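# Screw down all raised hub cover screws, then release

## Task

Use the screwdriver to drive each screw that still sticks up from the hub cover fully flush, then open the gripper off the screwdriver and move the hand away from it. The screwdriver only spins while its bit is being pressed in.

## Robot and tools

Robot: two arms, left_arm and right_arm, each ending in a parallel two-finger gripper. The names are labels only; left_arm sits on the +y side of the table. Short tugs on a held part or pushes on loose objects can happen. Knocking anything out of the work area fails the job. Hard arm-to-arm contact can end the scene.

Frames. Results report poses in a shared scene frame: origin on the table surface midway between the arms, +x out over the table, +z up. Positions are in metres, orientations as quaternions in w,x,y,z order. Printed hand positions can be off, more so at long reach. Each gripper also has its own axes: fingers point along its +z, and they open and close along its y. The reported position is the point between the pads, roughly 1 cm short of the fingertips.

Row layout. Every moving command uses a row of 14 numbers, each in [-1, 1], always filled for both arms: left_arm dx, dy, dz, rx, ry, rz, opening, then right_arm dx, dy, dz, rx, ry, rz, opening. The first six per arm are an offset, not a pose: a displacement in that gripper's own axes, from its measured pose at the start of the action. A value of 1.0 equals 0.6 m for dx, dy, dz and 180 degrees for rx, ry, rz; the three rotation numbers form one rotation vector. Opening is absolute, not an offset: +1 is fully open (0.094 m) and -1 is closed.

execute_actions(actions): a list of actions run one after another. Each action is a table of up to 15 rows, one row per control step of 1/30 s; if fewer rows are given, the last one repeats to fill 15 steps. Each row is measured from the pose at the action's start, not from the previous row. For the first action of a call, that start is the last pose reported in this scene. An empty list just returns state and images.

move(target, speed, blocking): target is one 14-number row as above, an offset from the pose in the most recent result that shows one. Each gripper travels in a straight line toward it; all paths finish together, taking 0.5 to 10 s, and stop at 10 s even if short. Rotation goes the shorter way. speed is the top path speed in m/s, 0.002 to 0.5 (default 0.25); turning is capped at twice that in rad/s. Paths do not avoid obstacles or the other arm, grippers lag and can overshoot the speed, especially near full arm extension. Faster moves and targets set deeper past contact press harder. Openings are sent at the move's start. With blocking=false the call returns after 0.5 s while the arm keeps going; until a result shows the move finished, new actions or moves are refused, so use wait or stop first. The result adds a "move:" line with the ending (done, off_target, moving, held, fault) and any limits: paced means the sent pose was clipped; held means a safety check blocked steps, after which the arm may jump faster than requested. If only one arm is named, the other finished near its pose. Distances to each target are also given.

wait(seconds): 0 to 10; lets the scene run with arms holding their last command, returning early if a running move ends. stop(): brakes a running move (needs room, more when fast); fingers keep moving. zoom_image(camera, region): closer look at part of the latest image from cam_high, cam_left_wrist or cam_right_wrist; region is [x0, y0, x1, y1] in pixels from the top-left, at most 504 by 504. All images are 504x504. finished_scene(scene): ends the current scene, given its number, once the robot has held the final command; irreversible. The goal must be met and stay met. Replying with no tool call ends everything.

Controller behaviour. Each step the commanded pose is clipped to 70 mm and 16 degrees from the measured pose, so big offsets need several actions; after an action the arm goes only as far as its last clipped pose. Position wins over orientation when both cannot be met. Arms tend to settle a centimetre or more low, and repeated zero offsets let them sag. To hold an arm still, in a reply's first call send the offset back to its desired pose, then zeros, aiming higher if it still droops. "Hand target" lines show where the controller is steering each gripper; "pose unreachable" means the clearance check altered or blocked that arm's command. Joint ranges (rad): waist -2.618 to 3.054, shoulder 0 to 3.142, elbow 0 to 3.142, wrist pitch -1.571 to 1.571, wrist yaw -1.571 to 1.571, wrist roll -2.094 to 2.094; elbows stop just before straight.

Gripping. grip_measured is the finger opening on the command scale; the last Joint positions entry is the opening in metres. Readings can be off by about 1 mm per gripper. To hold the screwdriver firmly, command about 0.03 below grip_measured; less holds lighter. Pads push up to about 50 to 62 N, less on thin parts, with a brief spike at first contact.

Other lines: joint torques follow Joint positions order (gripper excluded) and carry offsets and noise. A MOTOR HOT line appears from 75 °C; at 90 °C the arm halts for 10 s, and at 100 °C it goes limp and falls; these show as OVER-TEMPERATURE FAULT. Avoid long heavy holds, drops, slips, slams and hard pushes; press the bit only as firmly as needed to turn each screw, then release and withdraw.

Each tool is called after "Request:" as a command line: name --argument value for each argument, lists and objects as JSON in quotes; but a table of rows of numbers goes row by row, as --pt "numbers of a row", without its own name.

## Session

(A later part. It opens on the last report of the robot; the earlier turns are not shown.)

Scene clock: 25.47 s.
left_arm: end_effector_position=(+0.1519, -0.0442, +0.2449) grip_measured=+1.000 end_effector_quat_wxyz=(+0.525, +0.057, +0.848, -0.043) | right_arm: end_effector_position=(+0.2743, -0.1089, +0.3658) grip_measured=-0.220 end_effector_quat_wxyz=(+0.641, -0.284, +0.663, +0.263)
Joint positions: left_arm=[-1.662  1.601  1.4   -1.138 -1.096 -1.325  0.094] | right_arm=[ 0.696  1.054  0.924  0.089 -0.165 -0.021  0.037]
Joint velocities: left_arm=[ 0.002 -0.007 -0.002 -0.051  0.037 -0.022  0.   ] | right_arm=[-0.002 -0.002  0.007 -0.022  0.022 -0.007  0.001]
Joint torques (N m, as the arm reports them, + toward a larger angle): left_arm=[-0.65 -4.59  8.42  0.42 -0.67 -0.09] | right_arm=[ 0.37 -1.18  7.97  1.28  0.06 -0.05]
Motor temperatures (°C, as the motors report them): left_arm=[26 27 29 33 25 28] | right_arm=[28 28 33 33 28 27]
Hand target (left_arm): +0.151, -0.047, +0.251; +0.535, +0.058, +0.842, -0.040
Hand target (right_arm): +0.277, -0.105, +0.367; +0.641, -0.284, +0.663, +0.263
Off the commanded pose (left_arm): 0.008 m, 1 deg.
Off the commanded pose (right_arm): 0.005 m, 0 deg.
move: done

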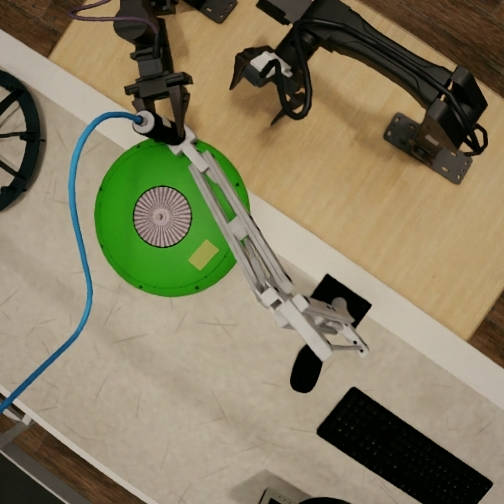

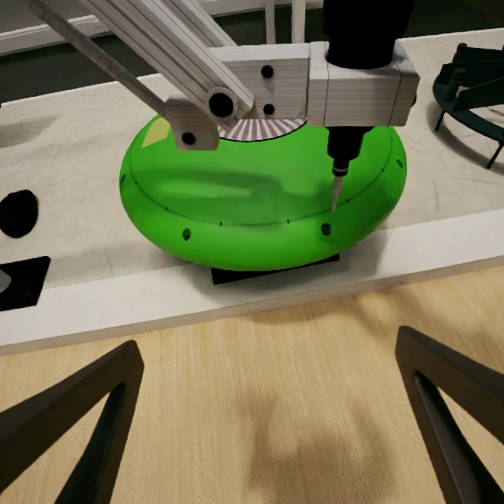

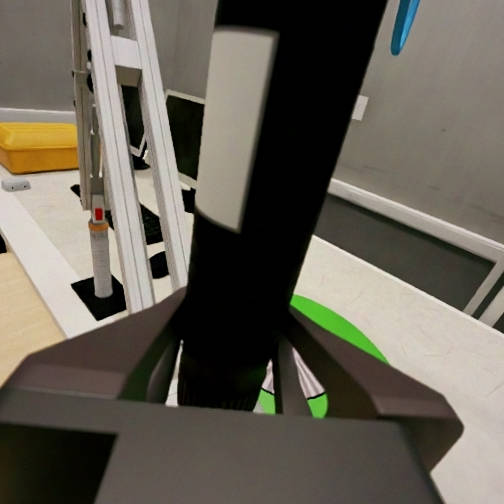

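Request:
move --target '[0,0,0,0,0,0,1, 0.017,0.005,0.009,0,0,0,-0.3]' --speed 0.03

Request:
zoom_image --camera "cam_left_wrist" --region '[280, 130, 420, 260]'

Scene clock: 26.70 s.
left_arm: end_effector_position=(+0.1512, -0.0440, +0.2435) grip_measured=+1.000 end_effector_quat_wxyz=(+0.521, +0.057, +0.850, -0.043) | right_arm: end_effector_position=(+0.2741, -0.1074, +0.3610) grip_measured=-0.220 end_effector_quat_wxyz=(+0.643, -0.283, +0.661, +0.264)
Joint positions: left_arm=[-1.662  1.601  1.401 -1.143 -1.088 -1.329  0.094] | right_arm=[ 0.702  1.054  0.897  0.123 -0.159 -0.02   0.037]
Joint velocities: left_arm=[ 0.002 -0.007 -0.002 -0.022 -0.007 -0.037  0.   ] | right_arm=[ 0.012  0.002 -0.007 -0.007 -0.022  0.051 -0.001]
Joint torques (N m, as the arm reports them, + toward a larger angle): left_arm=[-0.06 -6.11  6.13  0.7  -0.52  0.02] | right_arm=[ 0.8  -1.42  6.43  1.33  0.13 -0.04]
Motor temperatures (°C, as the motors report them): left_arm=[26 27 29 33 25 28] | right_arm=[28 28 33 33 28 27]
Hand target (left_arm): +0.152, -0.044, +0.245; +0.525, +0.057, +0.848, -0.043
Hand target (right_arm): +0.276, -0.103, +0.355; +0.641, -0.284, +0.663, +0.263
Off the commanded pose (left_arm): 0.002 m, 0 deg.
Off the commanded pose (right_arm): 0.007 m, 0 deg.
move: done

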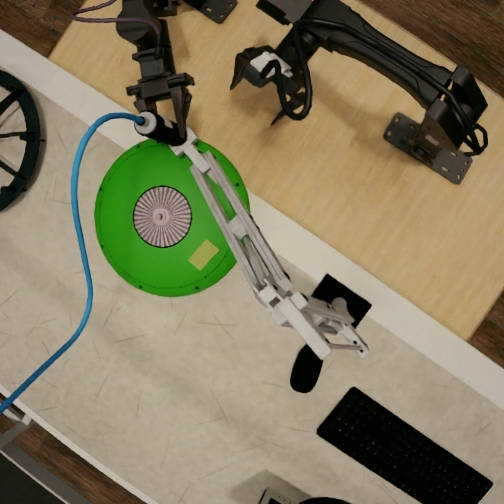

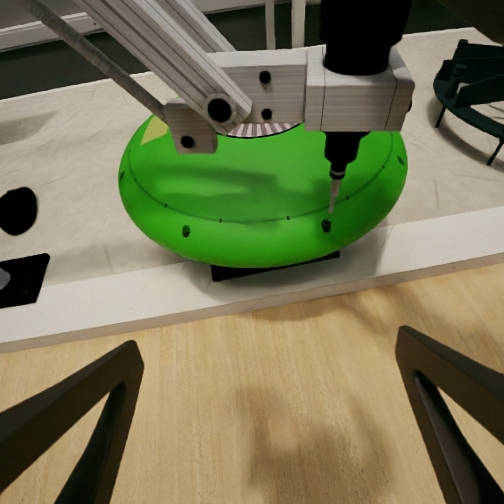

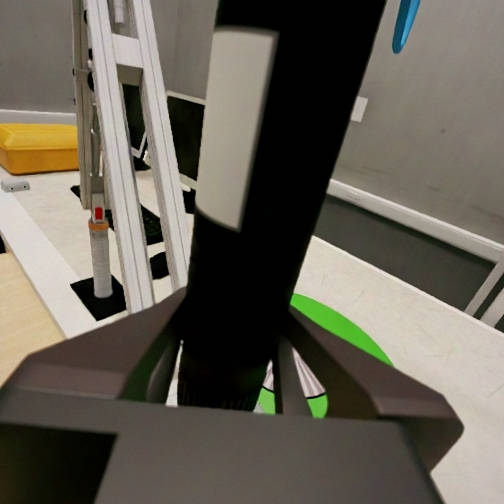

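Region (280, 130, 420, 260) of cam_left_wrist's 504x504 image, scaled by 3.600, with more detail than that image has; it fills the top 468 rows of this view, and the rest is white.

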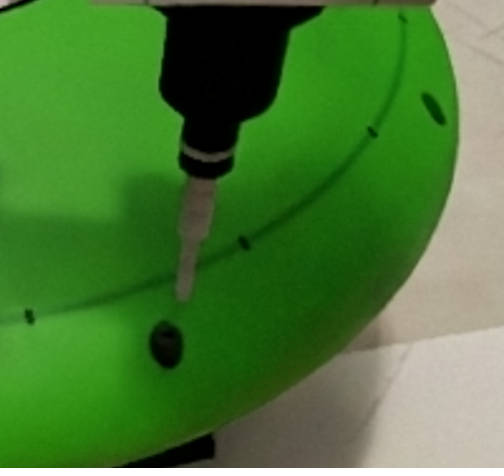

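Request:
move --target '[0,0,0,0,0,0,1, 0.008,0.004,0.012,0,0,0,-0.3]' --speed 0.03

Request:
zoom_image --camera "cam_left_wrist" --region '[280, 130, 420, 260]'

Scene clock: 27.60 s.
left_arm: end_effector_position=(+0.1505, -0.0442, +0.2423) grip_measured=+1.000 end_effector_quat_wxyz=(+0.518, +0.058, +0.852, -0.043) | right_arm: end_effector_position=(+0.2736, -0.1067, +0.3615) grip_measured=-0.220 end_effector_quat_wxyz=(+0.644, -0.282, +0.660, +0.264)
Joint positions: left_arm=[-1.662  1.601  1.401 -1.143 -1.08  -1.329  0.094] | right_arm=[ 0.707  1.054  0.897  0.125 -0.153 -0.019  0.037]
Joint velocities: left_arm=[ 0.002 -0.012 -0.012  0.022 -0.051 -0.022  0.   ] | right_arm=[-0.002 -0.002  0.007 -0.066 -0.066  0.007 -0.001]
Joint torques (N m, as the arm reports them, + toward a larger angle): left_arm=[-0.04 -6.11  6.15  0.66 -0.52 -0.01] | right_arm=[ 0.81 -0.74  6.43  1.49  0.11 -0.04]
Motor temperatures (°C, as the motors report them): left_arm=[26 27 29 32 25 28] | right_arm=[28 28 33 33 28 27]
Hand target (left_arm): +0.151, -0.044, +0.244; +0.521, +0.057, +0.850, -0.043
Hand target (right_arm): +0.277, -0.101, +0.356; +0.643, -0.283, +0.661, +0.264
Off the commanded pose (left_arm): 0.001 m, 0 deg.
Off the commanded pose (right_arm): 0.009 m, 0 deg.
move: done

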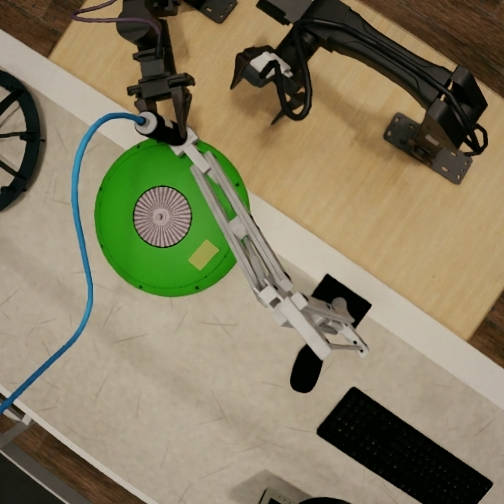

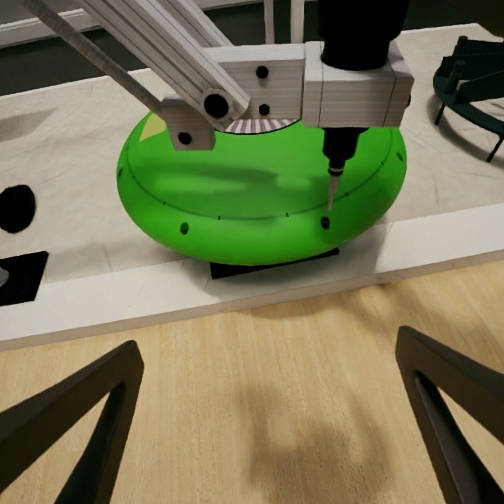

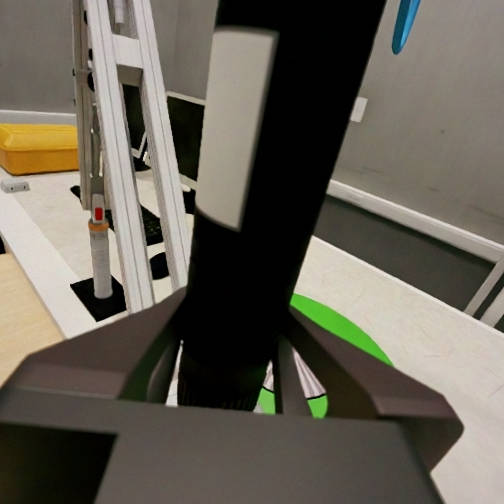

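Region (280, 130, 420, 260) of cam_left_wrist's 504x504 image, scaled by 3.600, with more detail than that image has; it fills the top 468 rows of this view, and the rest is white.

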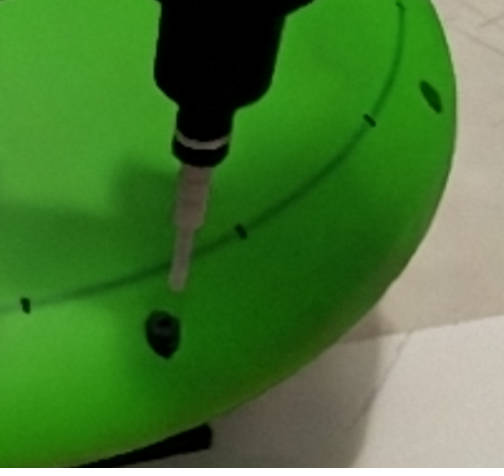

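Shoulder is sticking; push harder.

Request:
move --target '[0,0,0,0,0,0,1, 0.008,0.0,0.018,0,0,0,-0.3]' --speed 0.03

Request:
zoom_image --camera "cam_left_wrist" --region '[280, 130, 420, 260]'

Scene clock: 28.53 s.
left_arm: end_effector_position=(+0.1499, -0.0445, +0.2411) grip_measured=+1.000 end_effector_quat_wxyz=(+0.515, +0.059, +0.854, -0.044) | right_arm: end_effector_position=(+0.2783, -0.1022, +0.3576) grip_measured=-0.220 end_effector_quat_wxyz=(+0.643, -0.284, +0.660, +0.266)
Joint positions: left_arm=[-1.662  1.601  1.401 -1.143 -1.072 -1.329  0.094] | right_arm=[ 0.707  1.081  0.897  0.15  -0.158 -0.019  0.037]
Joint velocities: left_arm=[-0.002  0.012 -0.007 -0.022 -0.037 -0.007  0.   ] | right_arm=[-0.002  0.007  0.007  0.037 -0.037 -0.066  0.001]
Joint torques (N m, as the arm reports them, + toward a larger angle): left_arm=[-0.04 -6.12  6.15  0.67 -0.51 -0.02] | right_arm=[ 0.48 -1.58  7.11  1.39  0.12 -0.04]
Motor temperatures (°C, as the motors report them): left_arm=[26 27 29 32 25 28] | right_arm=[28 28 33 33 28 27]
Hand target (left_arm): +0.151, -0.044, +0.242; +0.518, +0.058, +0.852, -0.043
Hand target (right_arm): +0.281, -0.099, +0.356; +0.644, -0.282, +0.660, +0.264
Off the commanded pose (left_arm): 0.001 m, 0 deg.
Off the commanded pose (right_arm): 0.004 m, 0 deg.
move: done

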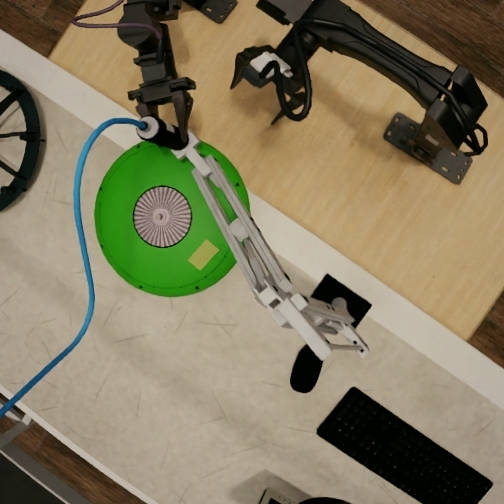

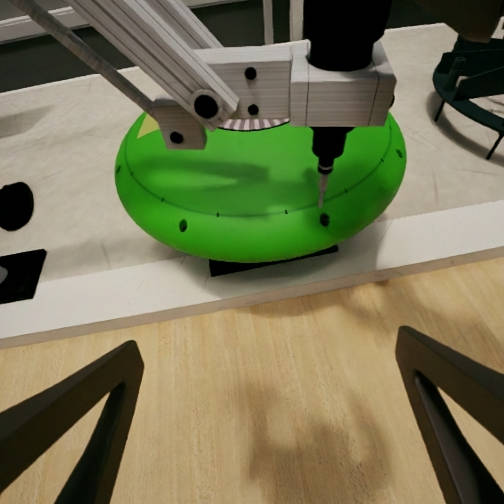

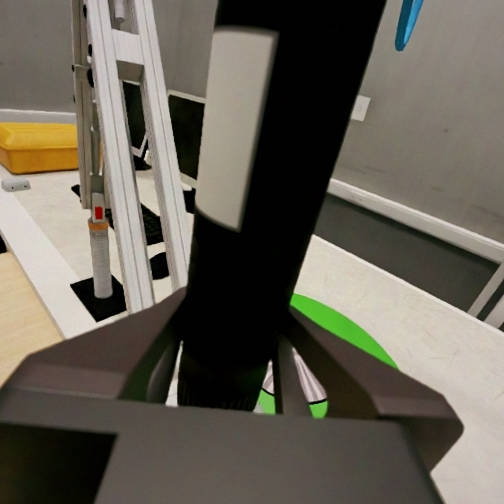

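Region (280, 130, 420, 260) of cam_left_wrist's 504x504 image, scaled by 3.600, with more detail than that image has; it fills the top 468 rows of this view, and the rest is white.

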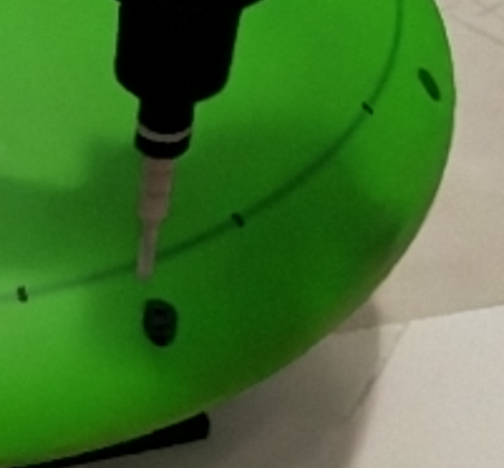

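Request:
move --target '[0,0,0,0,0,0,1, 0.0,0.0,-0.015,0,0,0,-0.3]' --speed 0.03

Request:
zoom_image --camera "cam_left_wrist" --region '[280, 130, 420, 260]'

Scene clock: 29.50 s.
left_arm: end_effector_position=(+0.1491, -0.0448, +0.2398) grip_measured=+1.000 end_effector_quat_wxyz=(+0.511, +0.059, +0.856, -0.045) | right_arm: end_effector_position=(+0.2782, -0.1020, +0.3575) grip_measured=-0.220 end_effector_quat_wxyz=(+0.642, -0.284, +0.660, +0.266)
Joint positions: left_arm=[-1.662  1.601  1.401 -1.143 -1.063 -1.329  0.094] | right_arm=[ 0.707  1.081  0.897  0.149 -0.159 -0.019  0.037]
Joint velocities: left_arm=[-0.007  0.017  0.002  0.066  0.022  0.037  0.   ] | right_arm=[-0.022  0.007  0.002 -0.051 -0.022  0.051  0.   ]
Joint torques (N m, as the arm reports them, + toward a larger angle): left_arm=[-0.06 -6.11  6.15  0.67 -0.52 -0.01] | right_arm=[-0.48 -4.9   5.83  1.07 -0.03 -0.05]
Motor temperatures (°C, as the motors report them): left_arm=[26 27 29 32 25 28] | right_arm=[28 28 33 33 28 27]
Hand target (left_arm): +0.150, -0.044, +0.241; +0.515, +0.059, +0.854, -0.044
Hand target (right_arm): +0.272, -0.108, +0.358; +0.643, -0.284, +0.660, +0.266
Off the commanded pose (left_arm): 0.001 m, 0 deg.
Off the commanded pose (right_arm): 0.009 m, 0 deg.
move: done

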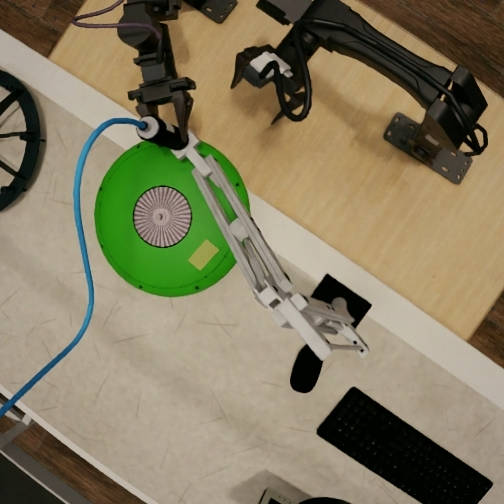

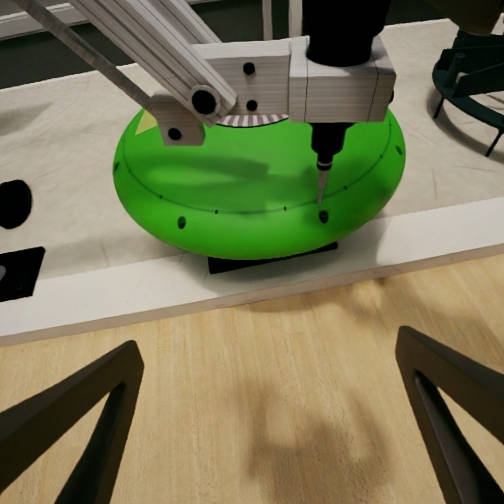

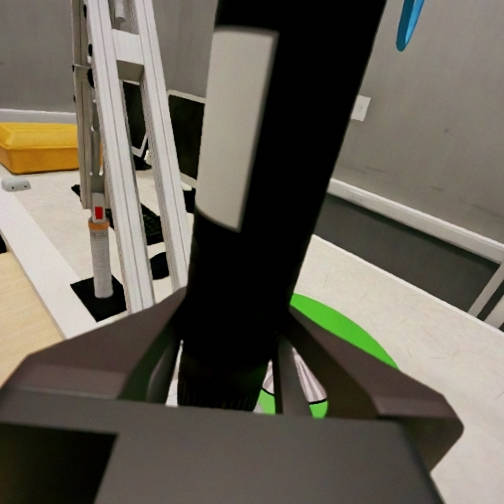

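Region (280, 130, 420, 260) of cam_left_wrist's 504x504 image, scaled by 3.600, with more detail than that image has; it fills the top 468 rows of this view, and the rest is white.

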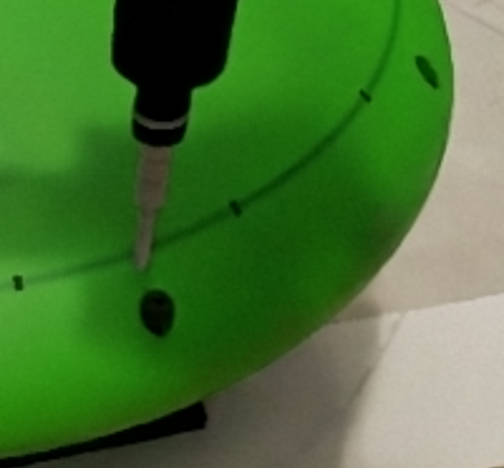

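Request:
move --target '[-0.004,0,0,0,0,0,1, 0.0,0.0,-0.02,0,0,0,-0.3]' --speed 0.03

Request:
zoom_image --camera "cam_left_wrist" --region '[280, 130, 420, 260]'

Scene clock: 30.47 s.
left_arm: end_effector_position=(+0.1483, -0.0450, +0.2385) grip_measured=+1.000 end_effector_quat_wxyz=(+0.507, +0.060, +0.858, -0.045) | right_arm: end_effector_position=(+0.2752, -0.1045, +0.3559) grip_measured=-0.220 end_effector_quat_wxyz=(+0.642, -0.284, +0.661, +0.265)
Joint positions: left_arm=[-1.662  1.601  1.401 -1.143 -1.054 -1.328  0.094] | right_arm=[ 0.707  1.064  0.885  0.143 -0.158 -0.019  0.037]
Joint velocities: left_arm=[-0.002  0.007 -0.002 -0.051  0.037  0.037  0.   ] | right_arm=[-0.022 -0.007 -0.007  0.037  0.022  0.007 -0.001]
Joint torques (N m, as the arm reports them, + toward a larger angle): left_arm=[ 0.18 -6.19  6.74  0.65 -0.5   0.06] | right_arm=[-0.63 -4.55  6.29  1.01 -0.08 -0.04]
Motor temperatures (°C, as the motors report them): left_arm=[26 28 29 32 25 28] | right_arm=[28 28 33 33 28 27]
Hand target (left_arm): +0.150, -0.045, +0.242; +0.511, +0.059, +0.856, -0.045
Hand target (right_arm): +0.270, -0.110, +0.358; +0.642, -0.284, +0.660, +0.266
Off the commanded pose (left_arm): 0.004 m, 1 deg.
Off the commanded pose (right_arm): 0.008 m, 0 deg.
move: done

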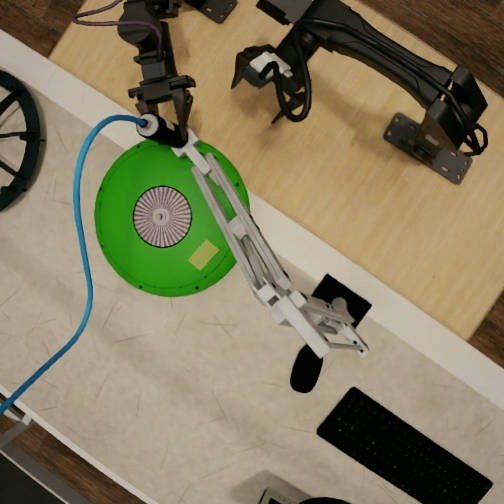

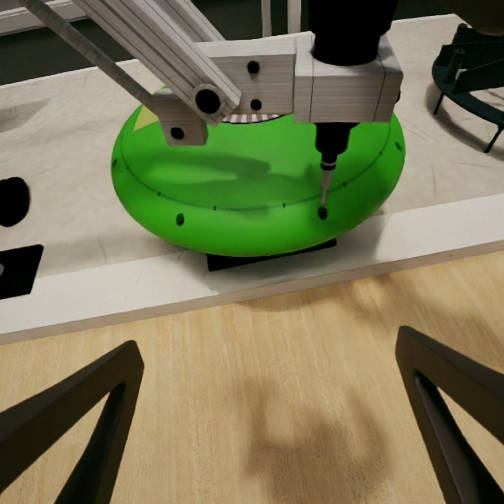

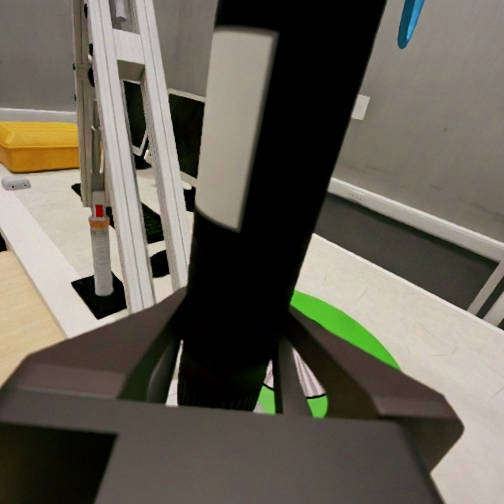

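Region (280, 130, 420, 260) of cam_left_wrist's 504x504 image, scaled by 3.600, with more detail than that image has; it fills the top 468 rows of this view, and the rest is white.

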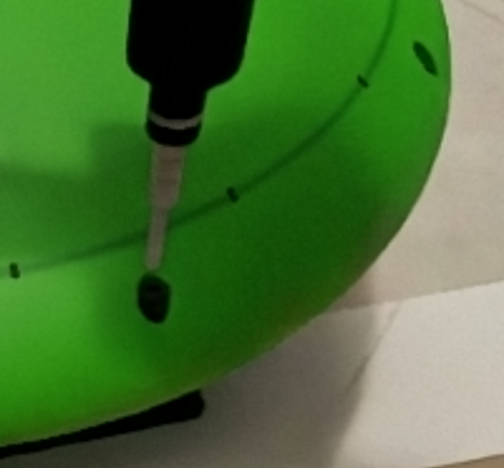

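Aligned. Descend.

Request:
move --target '[0,0,0,0,-0.004,0,1, 0.025,0.0,0,0,0,0,-0.3]' --speed 0.015

Request:
zoom_image --camera "cam_left_wrist" --region '[280, 130, 420, 260]'

Scene clock: 31.93 s.
left_arm: end_effector_position=(+0.1479, -0.0455, +0.2377) grip_measured=+1.000 end_effector_quat_wxyz=(+0.505, +0.060, +0.860, -0.046) | right_arm: end_effector_position=(+0.2757, -0.1042, +0.3475) grip_measured=-0.220 end_effector_quat_wxyz=(+0.646, -0.282, +0.657, +0.267)
Joint positions: left_arm=[-1.662  1.601  1.401 -1.141 -1.049 -1.328  0.094] | right_arm=[ 0.707  1.064  0.839  0.202 -0.157 -0.018  0.037]
Joint velocities: left_arm=[-0.007 -0.002  0.022 -0.007 -0.051 -0.007  0.   ] | right_arm=[ 0.002 -0.002  0.007  0.037 -0.007 -0.007  0.001]
Joint torques (N m, as the arm reports them, + toward a larger angle): left_arm=[-0.28 -6.15  5.45  0.7  -0.59 -0.03] | right_arm=[-0.05 -2.75  5.93  1.19  0.   -0.05]
Motor temperatures (°C, as the motors report them): left_arm=[26 28 29 32 25 28] | right_arm=[28 28 33 34 28 27]
Hand target (left_arm): +0.148, -0.045, +0.238; +0.513, +0.060, +0.855, -0.046
Hand target (right_arm): +0.275, -0.105, +0.341; +0.642, -0.284, +0.661, +0.265
Off the commanded pose (left_arm): 0.001 m, 1 deg.
Off the commanded pose (right_arm): 0.007 m, 1 deg.
move: done

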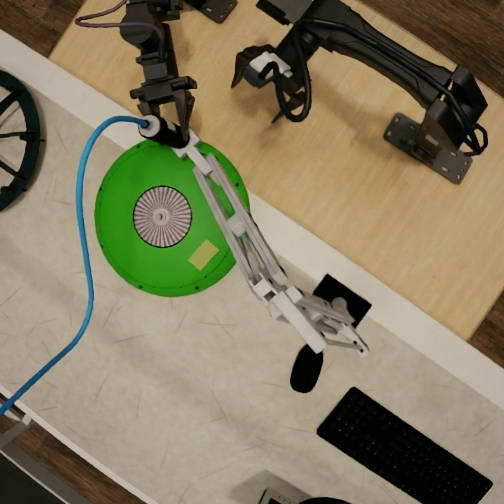

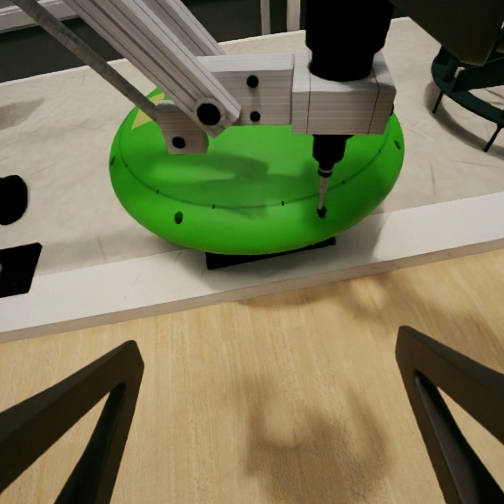

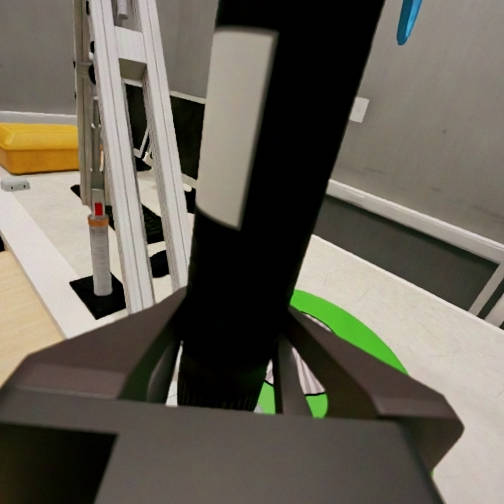

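Region (280, 130, 420, 260) of cam_left_wrist's 504x504 image, scaled by 3.600, with more detail than that image has; it fills the top 468 rows of this view, and the rest is white.

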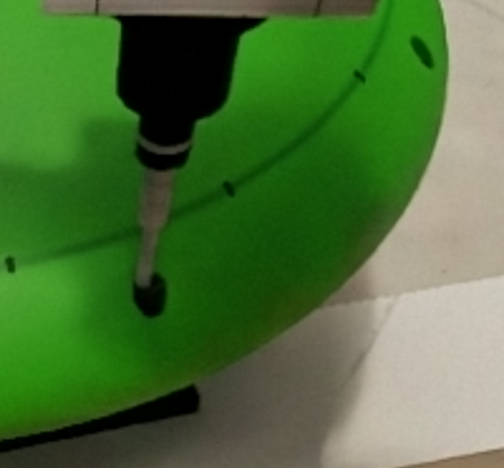

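Request:
move --target '[0,0,0,0,0,0,1, 0.03,0.0,0,0,0,0,-0.3]' --speed 0.008

Request:
zoom_image --camera "cam_left_wrist" --region '[280, 130, 420, 260]'

Scene clock: 34.70 s.
left_arm: end_effector_position=(+0.1471, -0.0458, +0.2365) grip_measured=+1.000 end_effector_quat_wxyz=(+0.502, +0.061, +0.862, -0.047) | right_arm: end_effector_position=(+0.2757, -0.1043, +0.3454) grip_measured=-0.220 end_effector_quat_wxyz=(+0.659, -0.277, +0.645, +0.271)
Joint positions: left_arm=[-1.662  1.601  1.401 -1.141 -1.041 -1.328  0.094] | right_arm=[ 0.707  1.064  0.793  0.287 -0.157 -0.013  0.037]
Joint velocities: left_arm=[ 0.002 -0.012 -0.002 -0.022  0.007 -0.007  0.   ] | right_arm=[-0.022 -0.022 -0.007  0.022  0.022 -0.022 -0.001]
Joint torques (N m, as the arm reports them, + toward a larger angle): left_arm=[-0.04 -6.11  6.15  0.67 -0.51 -0.01] | right_arm=[-0.04 -2.51  5.16  1.09  0.01 -0.1 ]
Motor temperatures (°C, as the motors report them): left_arm=[26 28 29 32 25 28] | right_arm=[28 28 33 34 28 27]
Hand target (left_arm): +0.148, -0.045, +0.238; +0.505, +0.060, +0.860, -0.046
Hand target (right_arm): +0.275, -0.105, +0.330; +0.646, -0.282, +0.657, +0.267
Off the commanded pose (left_arm): 0.001 m, 0 deg.
Off the commanded pose (right_arm): 0.016 m, 2 deg.
move: off_target (right_arm)

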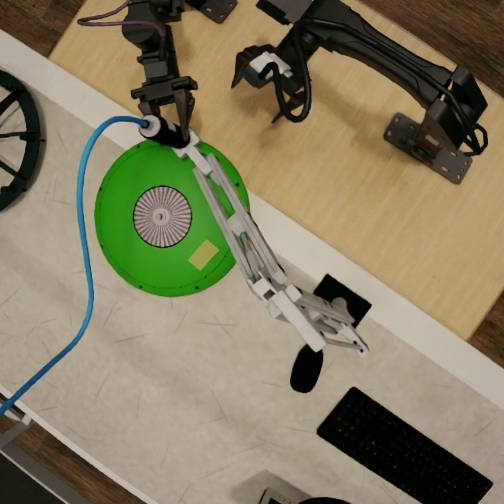

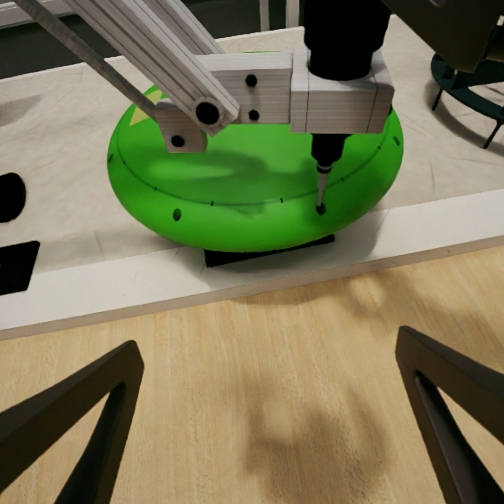

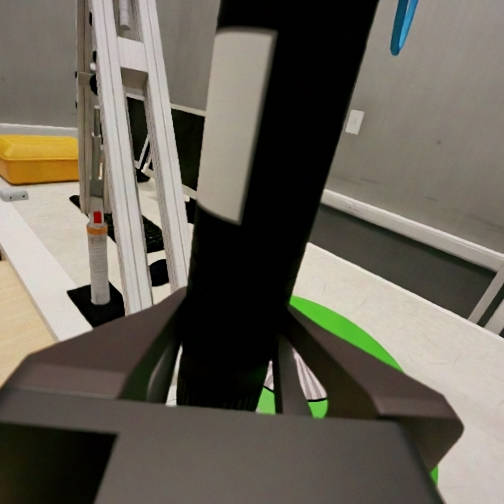

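Region (280, 130, 420, 260) of cam_left_wrist's 504x504 image, scaled by 3.600, with more detail than that image has; it fills the top 468 rows of this view, and the rest is white.

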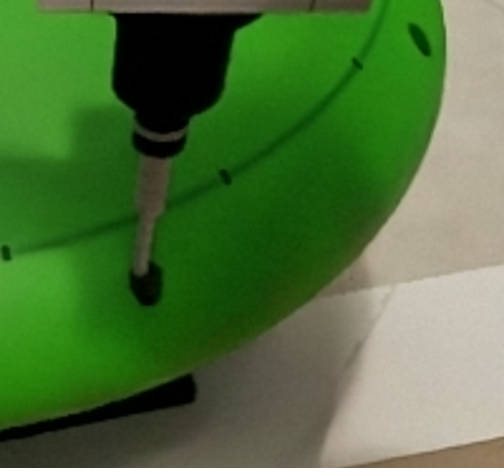

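Request:
move --target '[0,0,0,0,0,0,1, 0.04,0.0,0,0,0.04,0,-0.3]' --speed 0.03

Request:
wait --seconds 1.5

Request:
zoom_image --camera "cam_left_wrist" --region '[280, 130, 420, 260]'

Scene clock: 37.17 s.
left_arm: end_effector_position=(+0.1464, -0.0460, +0.2353) grip_measured=+1.000 end_effector_quat_wxyz=(+0.498, +0.062, +0.863, -0.047) | right_arm: end_effector_position=(+0.2758, -0.1042, +0.3441) grip_measured=-0.220 end_effector_quat_wxyz=(+0.649, -0.281, +0.654, +0.268)
Joint positions: left_arm=[-1.662  1.601  1.401 -1.141 -1.033 -1.328  0.094] | right_arm=[ 0.707  1.064  0.816  0.235 -0.157 -0.016  0.037]
Joint velocities: left_arm=[ 0.007  0.017 -0.007 -0.051  0.022  0.11   0.   ] | right_arm=[ 0.002  0.002 -0.012 -0.022  0.037 -0.022  0.001]
Joint torques (N m, as the arm reports them, + toward a larger angle): left_arm=[-0.06 -6.12  6.16  0.68 -0.51 -0.02] | right_arm=[ 0.01 -2.17  7.47  0.36  0.02 -0.18]
Motor temperatures (°C, as the motors report them): left_arm=[26 28 29 32 25 28] | right_arm=[28 27 33 34 28 27]
Hand target (left_arm): +0.147, -0.046, +0.237; +0.502, +0.061, +0.862, -0.047
Hand target (right_arm): +0.275, -0.104, +0.322; +0.618, -0.294, +0.683, +0.256
Off the commanded pose (left_arm): 0.001 m, 0 deg.
Off the commanded pose (right_arm): 0.023 m, 6 deg.
move: off_target (right_arm)

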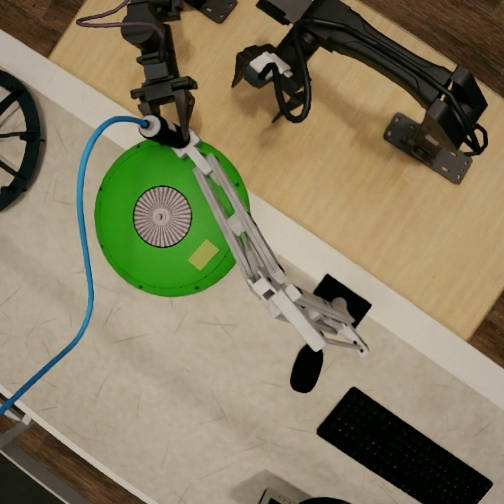

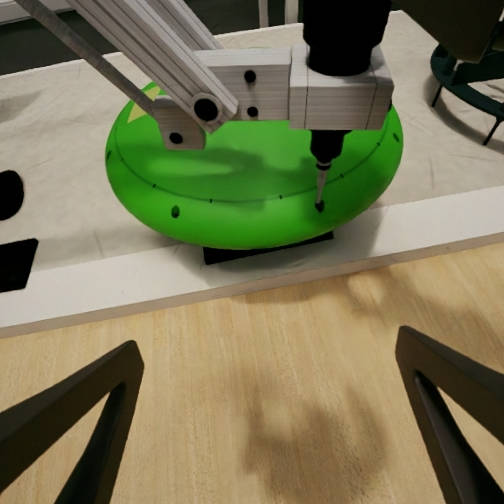

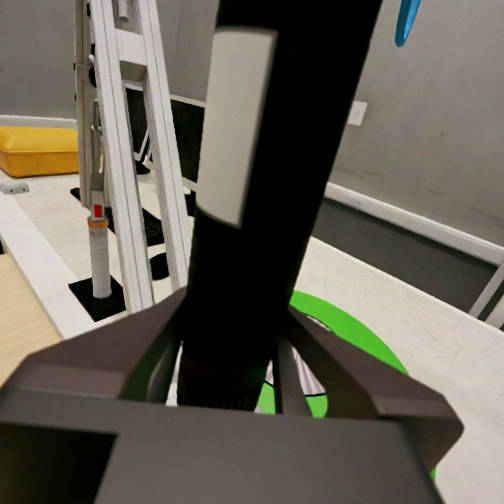

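Scene clock: 38.67 s.
left_arm: end_effector_position=(+0.1464, -0.0460, +0.2353) grip_measured=+1.000 end_effector_quat_wxyz=(+0.498, +0.062, +0.864, -0.048) | right_arm: end_effector_position=(+0.2758, -0.1042, +0.3441) grip_measured=-0.220 end_effector_quat_wxyz=(+0.649, -0.281, +0.654, +0.268)
Joint positions: left_arm=[-1.662  1.601  1.401 -1.141 -1.033 -1.328  0.094] | right_arm=[ 0.707  1.064  0.816  0.235 -0.157 -0.016  0.037]
Joint velocities: left_arm=[ 0.012  0.002  0.002 -0.022  0.022  0.081  0.   ] | right_arm=[-0.032  0.002  0.012 -0.051  0.007 -0.007 -0.   ]
Joint torques (N m, as the arm reports them, + toward a larger angle): left_arm=[-0.04 -6.12  6.17  0.68 -0.5  -0.01] | right_arm=[ 0.   -2.15  7.48  0.38  0.02 -0.19]
Motor temperatures (°C, as the motors report them): left_arm=[26 28 29 32 25 28] | right_arm=[28 27 33 33 28 27]
Hand target (left_arm): +0.147, -0.046, +0.237; +0.502, +0.061, +0.862, -0.047
Hand target (right_arm): +0.275, -0.104, +0.322; +0.618, -0.294, +0.683, +0.256
Off the commanded pose (left_arm): 0.001 m, 0 deg.
Off the commanded pose (right_arm): 0.023 m, 6 deg.
wait: 1.50 s; at rest by 0.17 s

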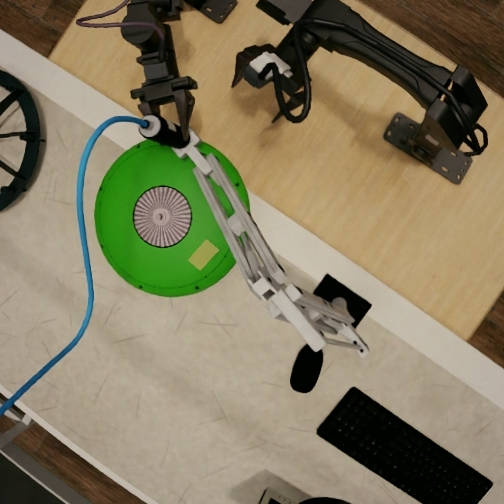

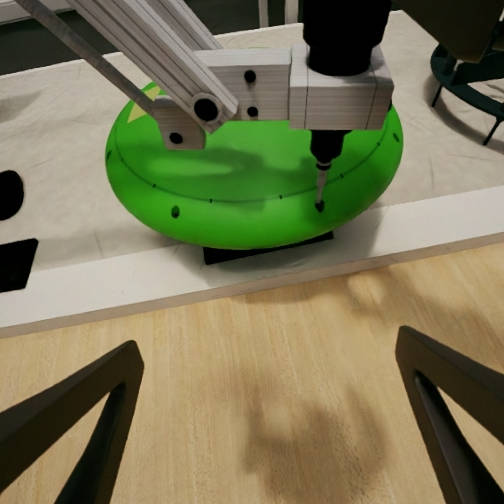

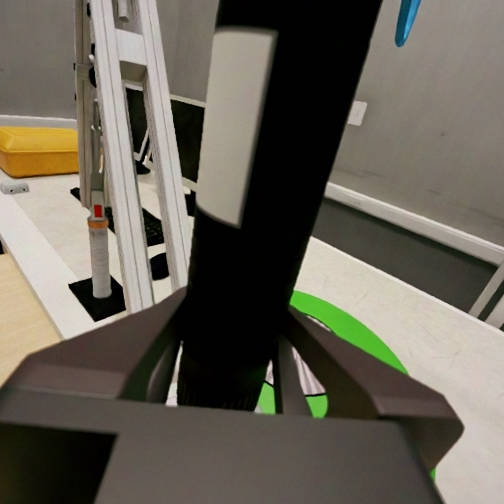

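Region (280, 130, 420, 260) of cam_left_wrist's 504x504 image, scaled by 3.600, with more detail than that image has; it fills the top 468 rows of this view, and the rest is white.

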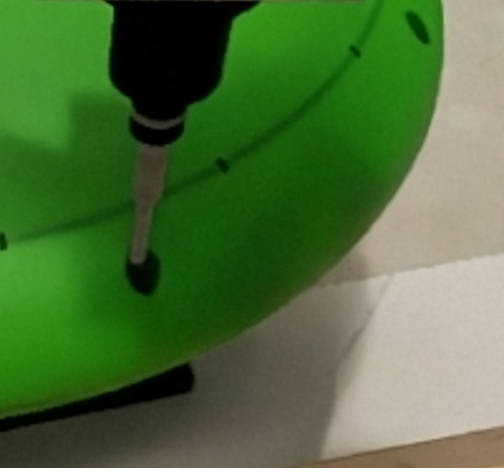

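Force is only ~5 N. More.

Request:
move --target '[0,0,0,0,0,0,1, 0.1,0.0,0,0,0.07,0,-0.3]' --speed 0.08

Request:
wait --seconds 1.5

Request:
zoom_image --camera "cam_left_wrist" --region '[280, 130, 420, 260]'

Scene clock: 40.50 s.
left_arm: end_effector_position=(+0.1456, -0.0463, +0.2341) grip_measured=+1.000 end_effector_quat_wxyz=(+0.495, +0.062, +0.865, -0.048) | right_arm: end_effector_position=(+0.2758, -0.1043, +0.3421) grip_measured=-0.220 end_effector_quat_wxyz=(+0.647, -0.282, +0.657, +0.267)
Joint positions: left_arm=[-1.662  1.601  1.401 -1.141 -1.025 -1.328  0.094] | right_arm=[ 0.707  1.064  0.816  0.226 -0.157 -0.017  0.037]
Joint velocities: left_arm=[ 0.002 -0.002 -0.007 -0.051 -0.037 -0.007  0.   ] | right_arm=[-0.002  0.007 -0.002  0.022 -0.037 -0.037  0.001]
Joint torques (N m, as the arm reports them, + toward a larger angle): left_arm=[-0.05 -6.12  6.17  0.68 -0.5  -0.01] | right_arm=[ 0.03 -1.6   5.63 -0.3   0.02 -0.32]
Motor temperatures (°C, as the motors report them): left_arm=[26 29 29 32 25 28] | right_arm=[28 27 33 33 28 28]
Hand target (left_arm): +0.146, -0.046, +0.235; +0.498, +0.062, +0.864, -0.048
Hand target (right_arm): +0.273, -0.106, +0.286; +0.576, -0.308, +0.718, +0.241
Off the commanded pose (left_arm): 0.001 m, 0 deg.
Off the commanded pose (right_arm): 0.058 m, 12 deg.
move: off_target (right_arm)

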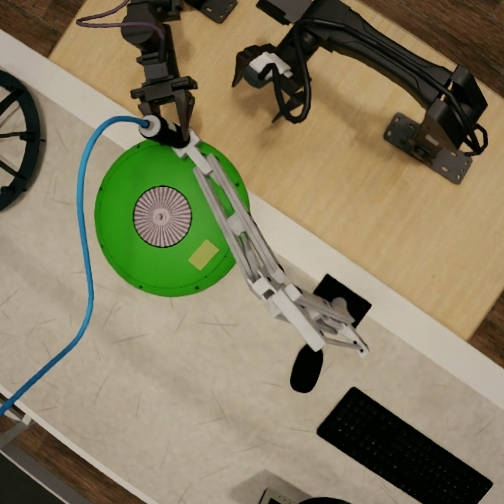

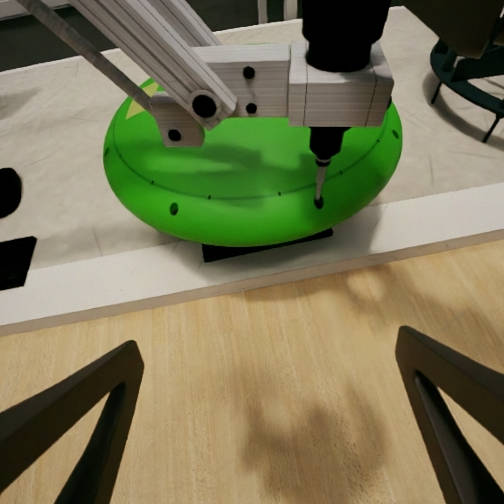

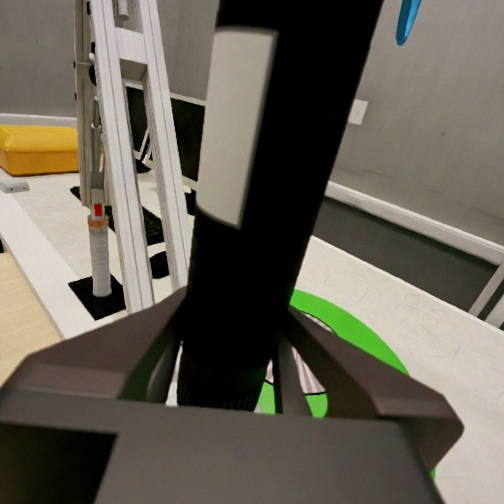

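Scene clock: 42.00 s.
left_arm: end_effector_position=(+0.1456, -0.0463, +0.2341) grip_measured=+1.000 end_effector_quat_wxyz=(+0.495, +0.062, +0.865, -0.048) | right_arm: end_effector_position=(+0.2758, -0.1043, +0.3421) grip_measured=-0.220 end_effector_quat_wxyz=(+0.647, -0.282, +0.657, +0.267)
Joint positions: left_arm=[-1.662  1.601  1.401 -1.141 -1.025 -1.328  0.094] | right_arm=[ 0.707  1.064  0.816  0.226 -0.157 -0.017  0.037]
Joint velocities: left_arm=[-0.002 -0.012  0.002  0.11  -0.022 -0.007  0.   ] | right_arm=[-0.017  0.002 -0.002  0.022 -0.037 -0.051 -0.001]
Joint torques (N m, as the arm reports them, + toward a larger angle): left_arm=[-0.04 -6.12  6.17  0.67 -0.5  -0.01] | right_arm=[ 0.02 -1.58  5.6  -0.28  0.02 -0.3 ]
Motor temperatures (°C, as the motors report them): left_arm=[26 29 29 31 25 28] | right_arm=[28 27 33 33 28 28]
Hand target (left_arm): +0.146, -0.046, +0.235; +0.498, +0.062, +0.864, -0.048
Hand target (right_arm): +0.273, -0.106, +0.286; +0.576, -0.308, +0.718, +0.241
Off the commanded pose (left_arm): 0.001 m, 0 deg.
Off the commanded pose (right_arm): 0.058 m, 12 deg.
wait: 1.50 s; at rest by 0.17 s

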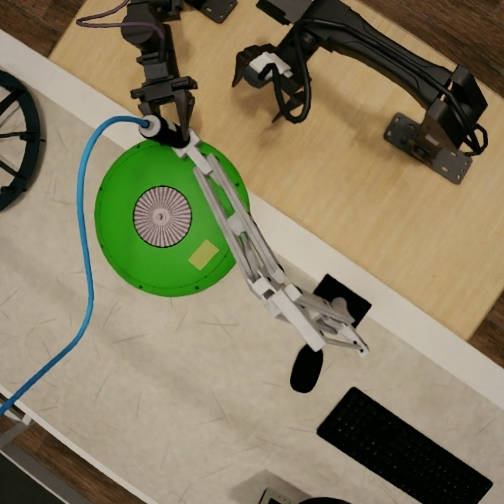

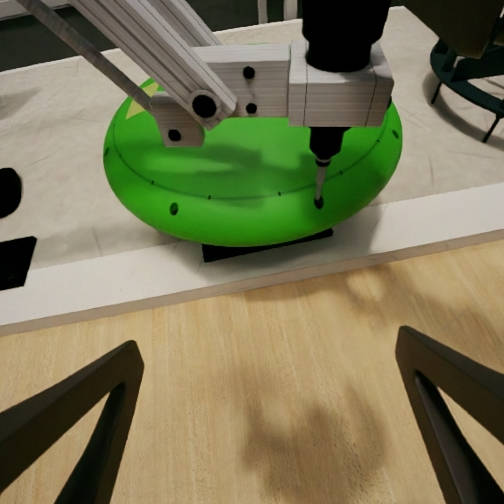

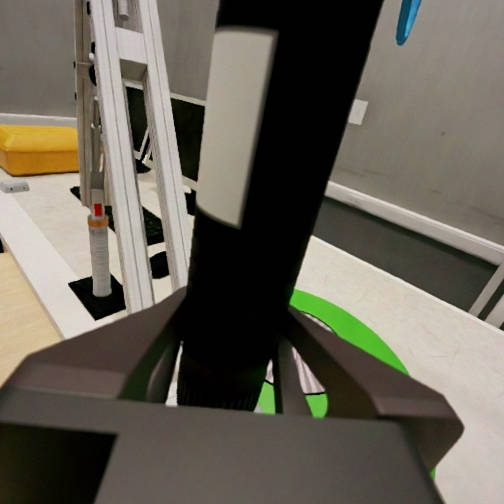

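Region (280, 130, 420, 260) of cam_left_wrist's 504x504 image, scaled by 3.600, with more detail than that image has; it fills the top 468 rows of this view, and the rest is white.

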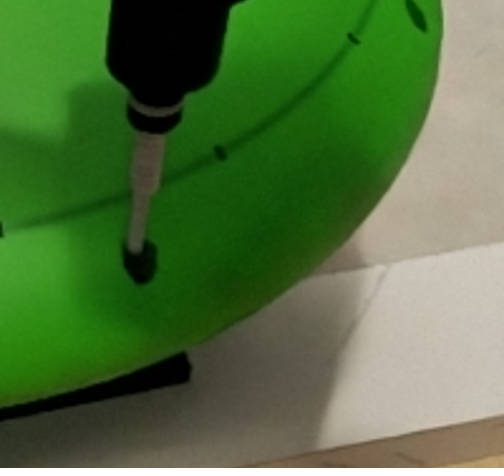

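Request:
execute_actions --actions '[[[0,0,0,0,0,0,1,0.116,0,0,0,0.09,0,-0.3]],[[0,0,0,0,0,0,1,0.116,0,0,0,0.09,0,-0.3]],[[0,0,0,0,0,0,1,0.116,0,0,0,0.09,0,-0.3]]]'

Request:
zoom_image --camera "cam_left_wrist" --region '[280, 130, 360, 220]'

Scene clock: 43.77 s.
left_arm: end_effector_position=(+0.1434, -0.0470, +0.2306) grip_measured=+1.000 end_effector_quat_wxyz=(+0.485, +0.064, +0.871, -0.050) | right_arm: end_effector_position=(+0.2752, -0.1054, +0.3370) grip_measured=-0.220 end_effector_quat_wxyz=(+0.623, -0.291, +0.679, +0.256)
Joint positions: left_arm=[-1.662  1.601  1.401 -1.141 -1.001 -1.328  0.094] | right_arm=[ 0.707  1.064  0.865  0.106 -0.154 -0.029  0.037]
Joint velocities: left_arm=[-0.017 -0.017  0.002 -0.007  0.022 -0.022  0.   ] | right_arm=[-0.012  0.002 -0.002 -0.007 -0.022  0.007 -0.001]
Joint torques (N m, as the arm reports them, + toward a larger angle): left_arm=[-0.05 -6.14  6.16  0.68 -0.5  -0.02] | right_arm=[ 0.01 -1.16  6.31 -0.63  0.03 -0.37]
Motor temperatures (°C, as the motors report them): left_arm=[26 29 29 31 25 28] | right_arm=[28 27 33 33 28 28]
Hand target (left_arm): +0.144, -0.047, +0.232; +0.488, +0.064, +0.869, -0.049
Hand target (right_arm): +0.269, -0.110, +0.273; +0.535, -0.321, +0.749, +0.224
Off the commanded pose (left_arm): 0.001 m, 0 deg.
Off the commanded pose (right_arm): 0.068 m, 15 deg.

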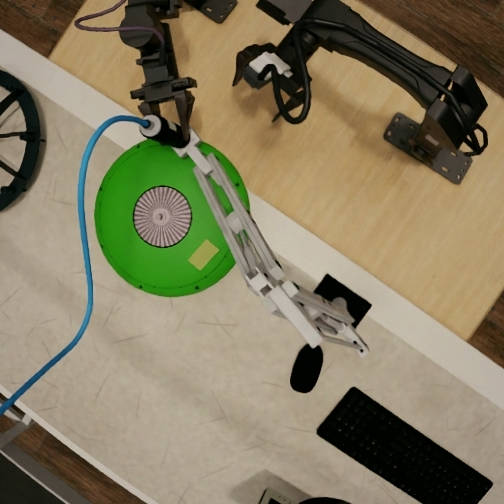

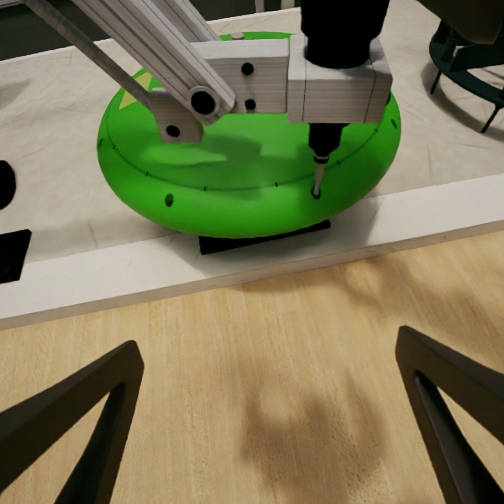

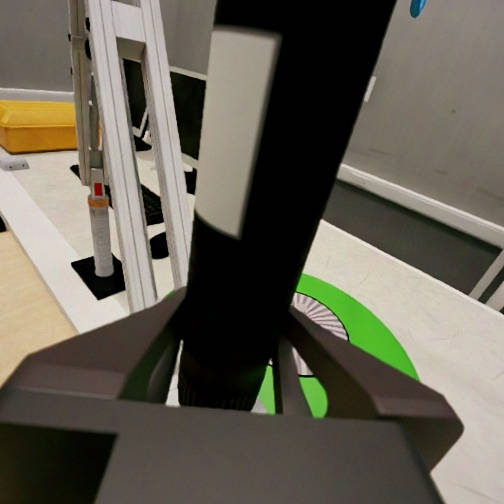

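Region (280, 130, 360, 220) of cam_left_wrist's 504x504 image, scaled by 5.600, with more detail than that image has.

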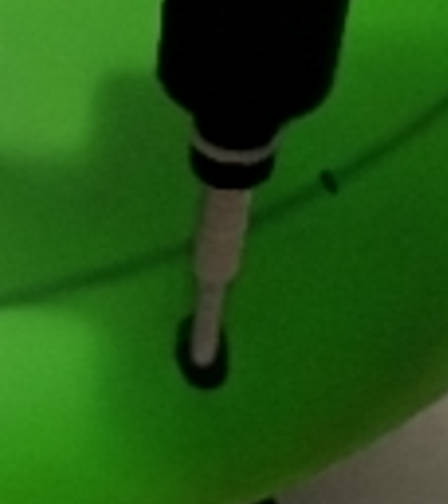

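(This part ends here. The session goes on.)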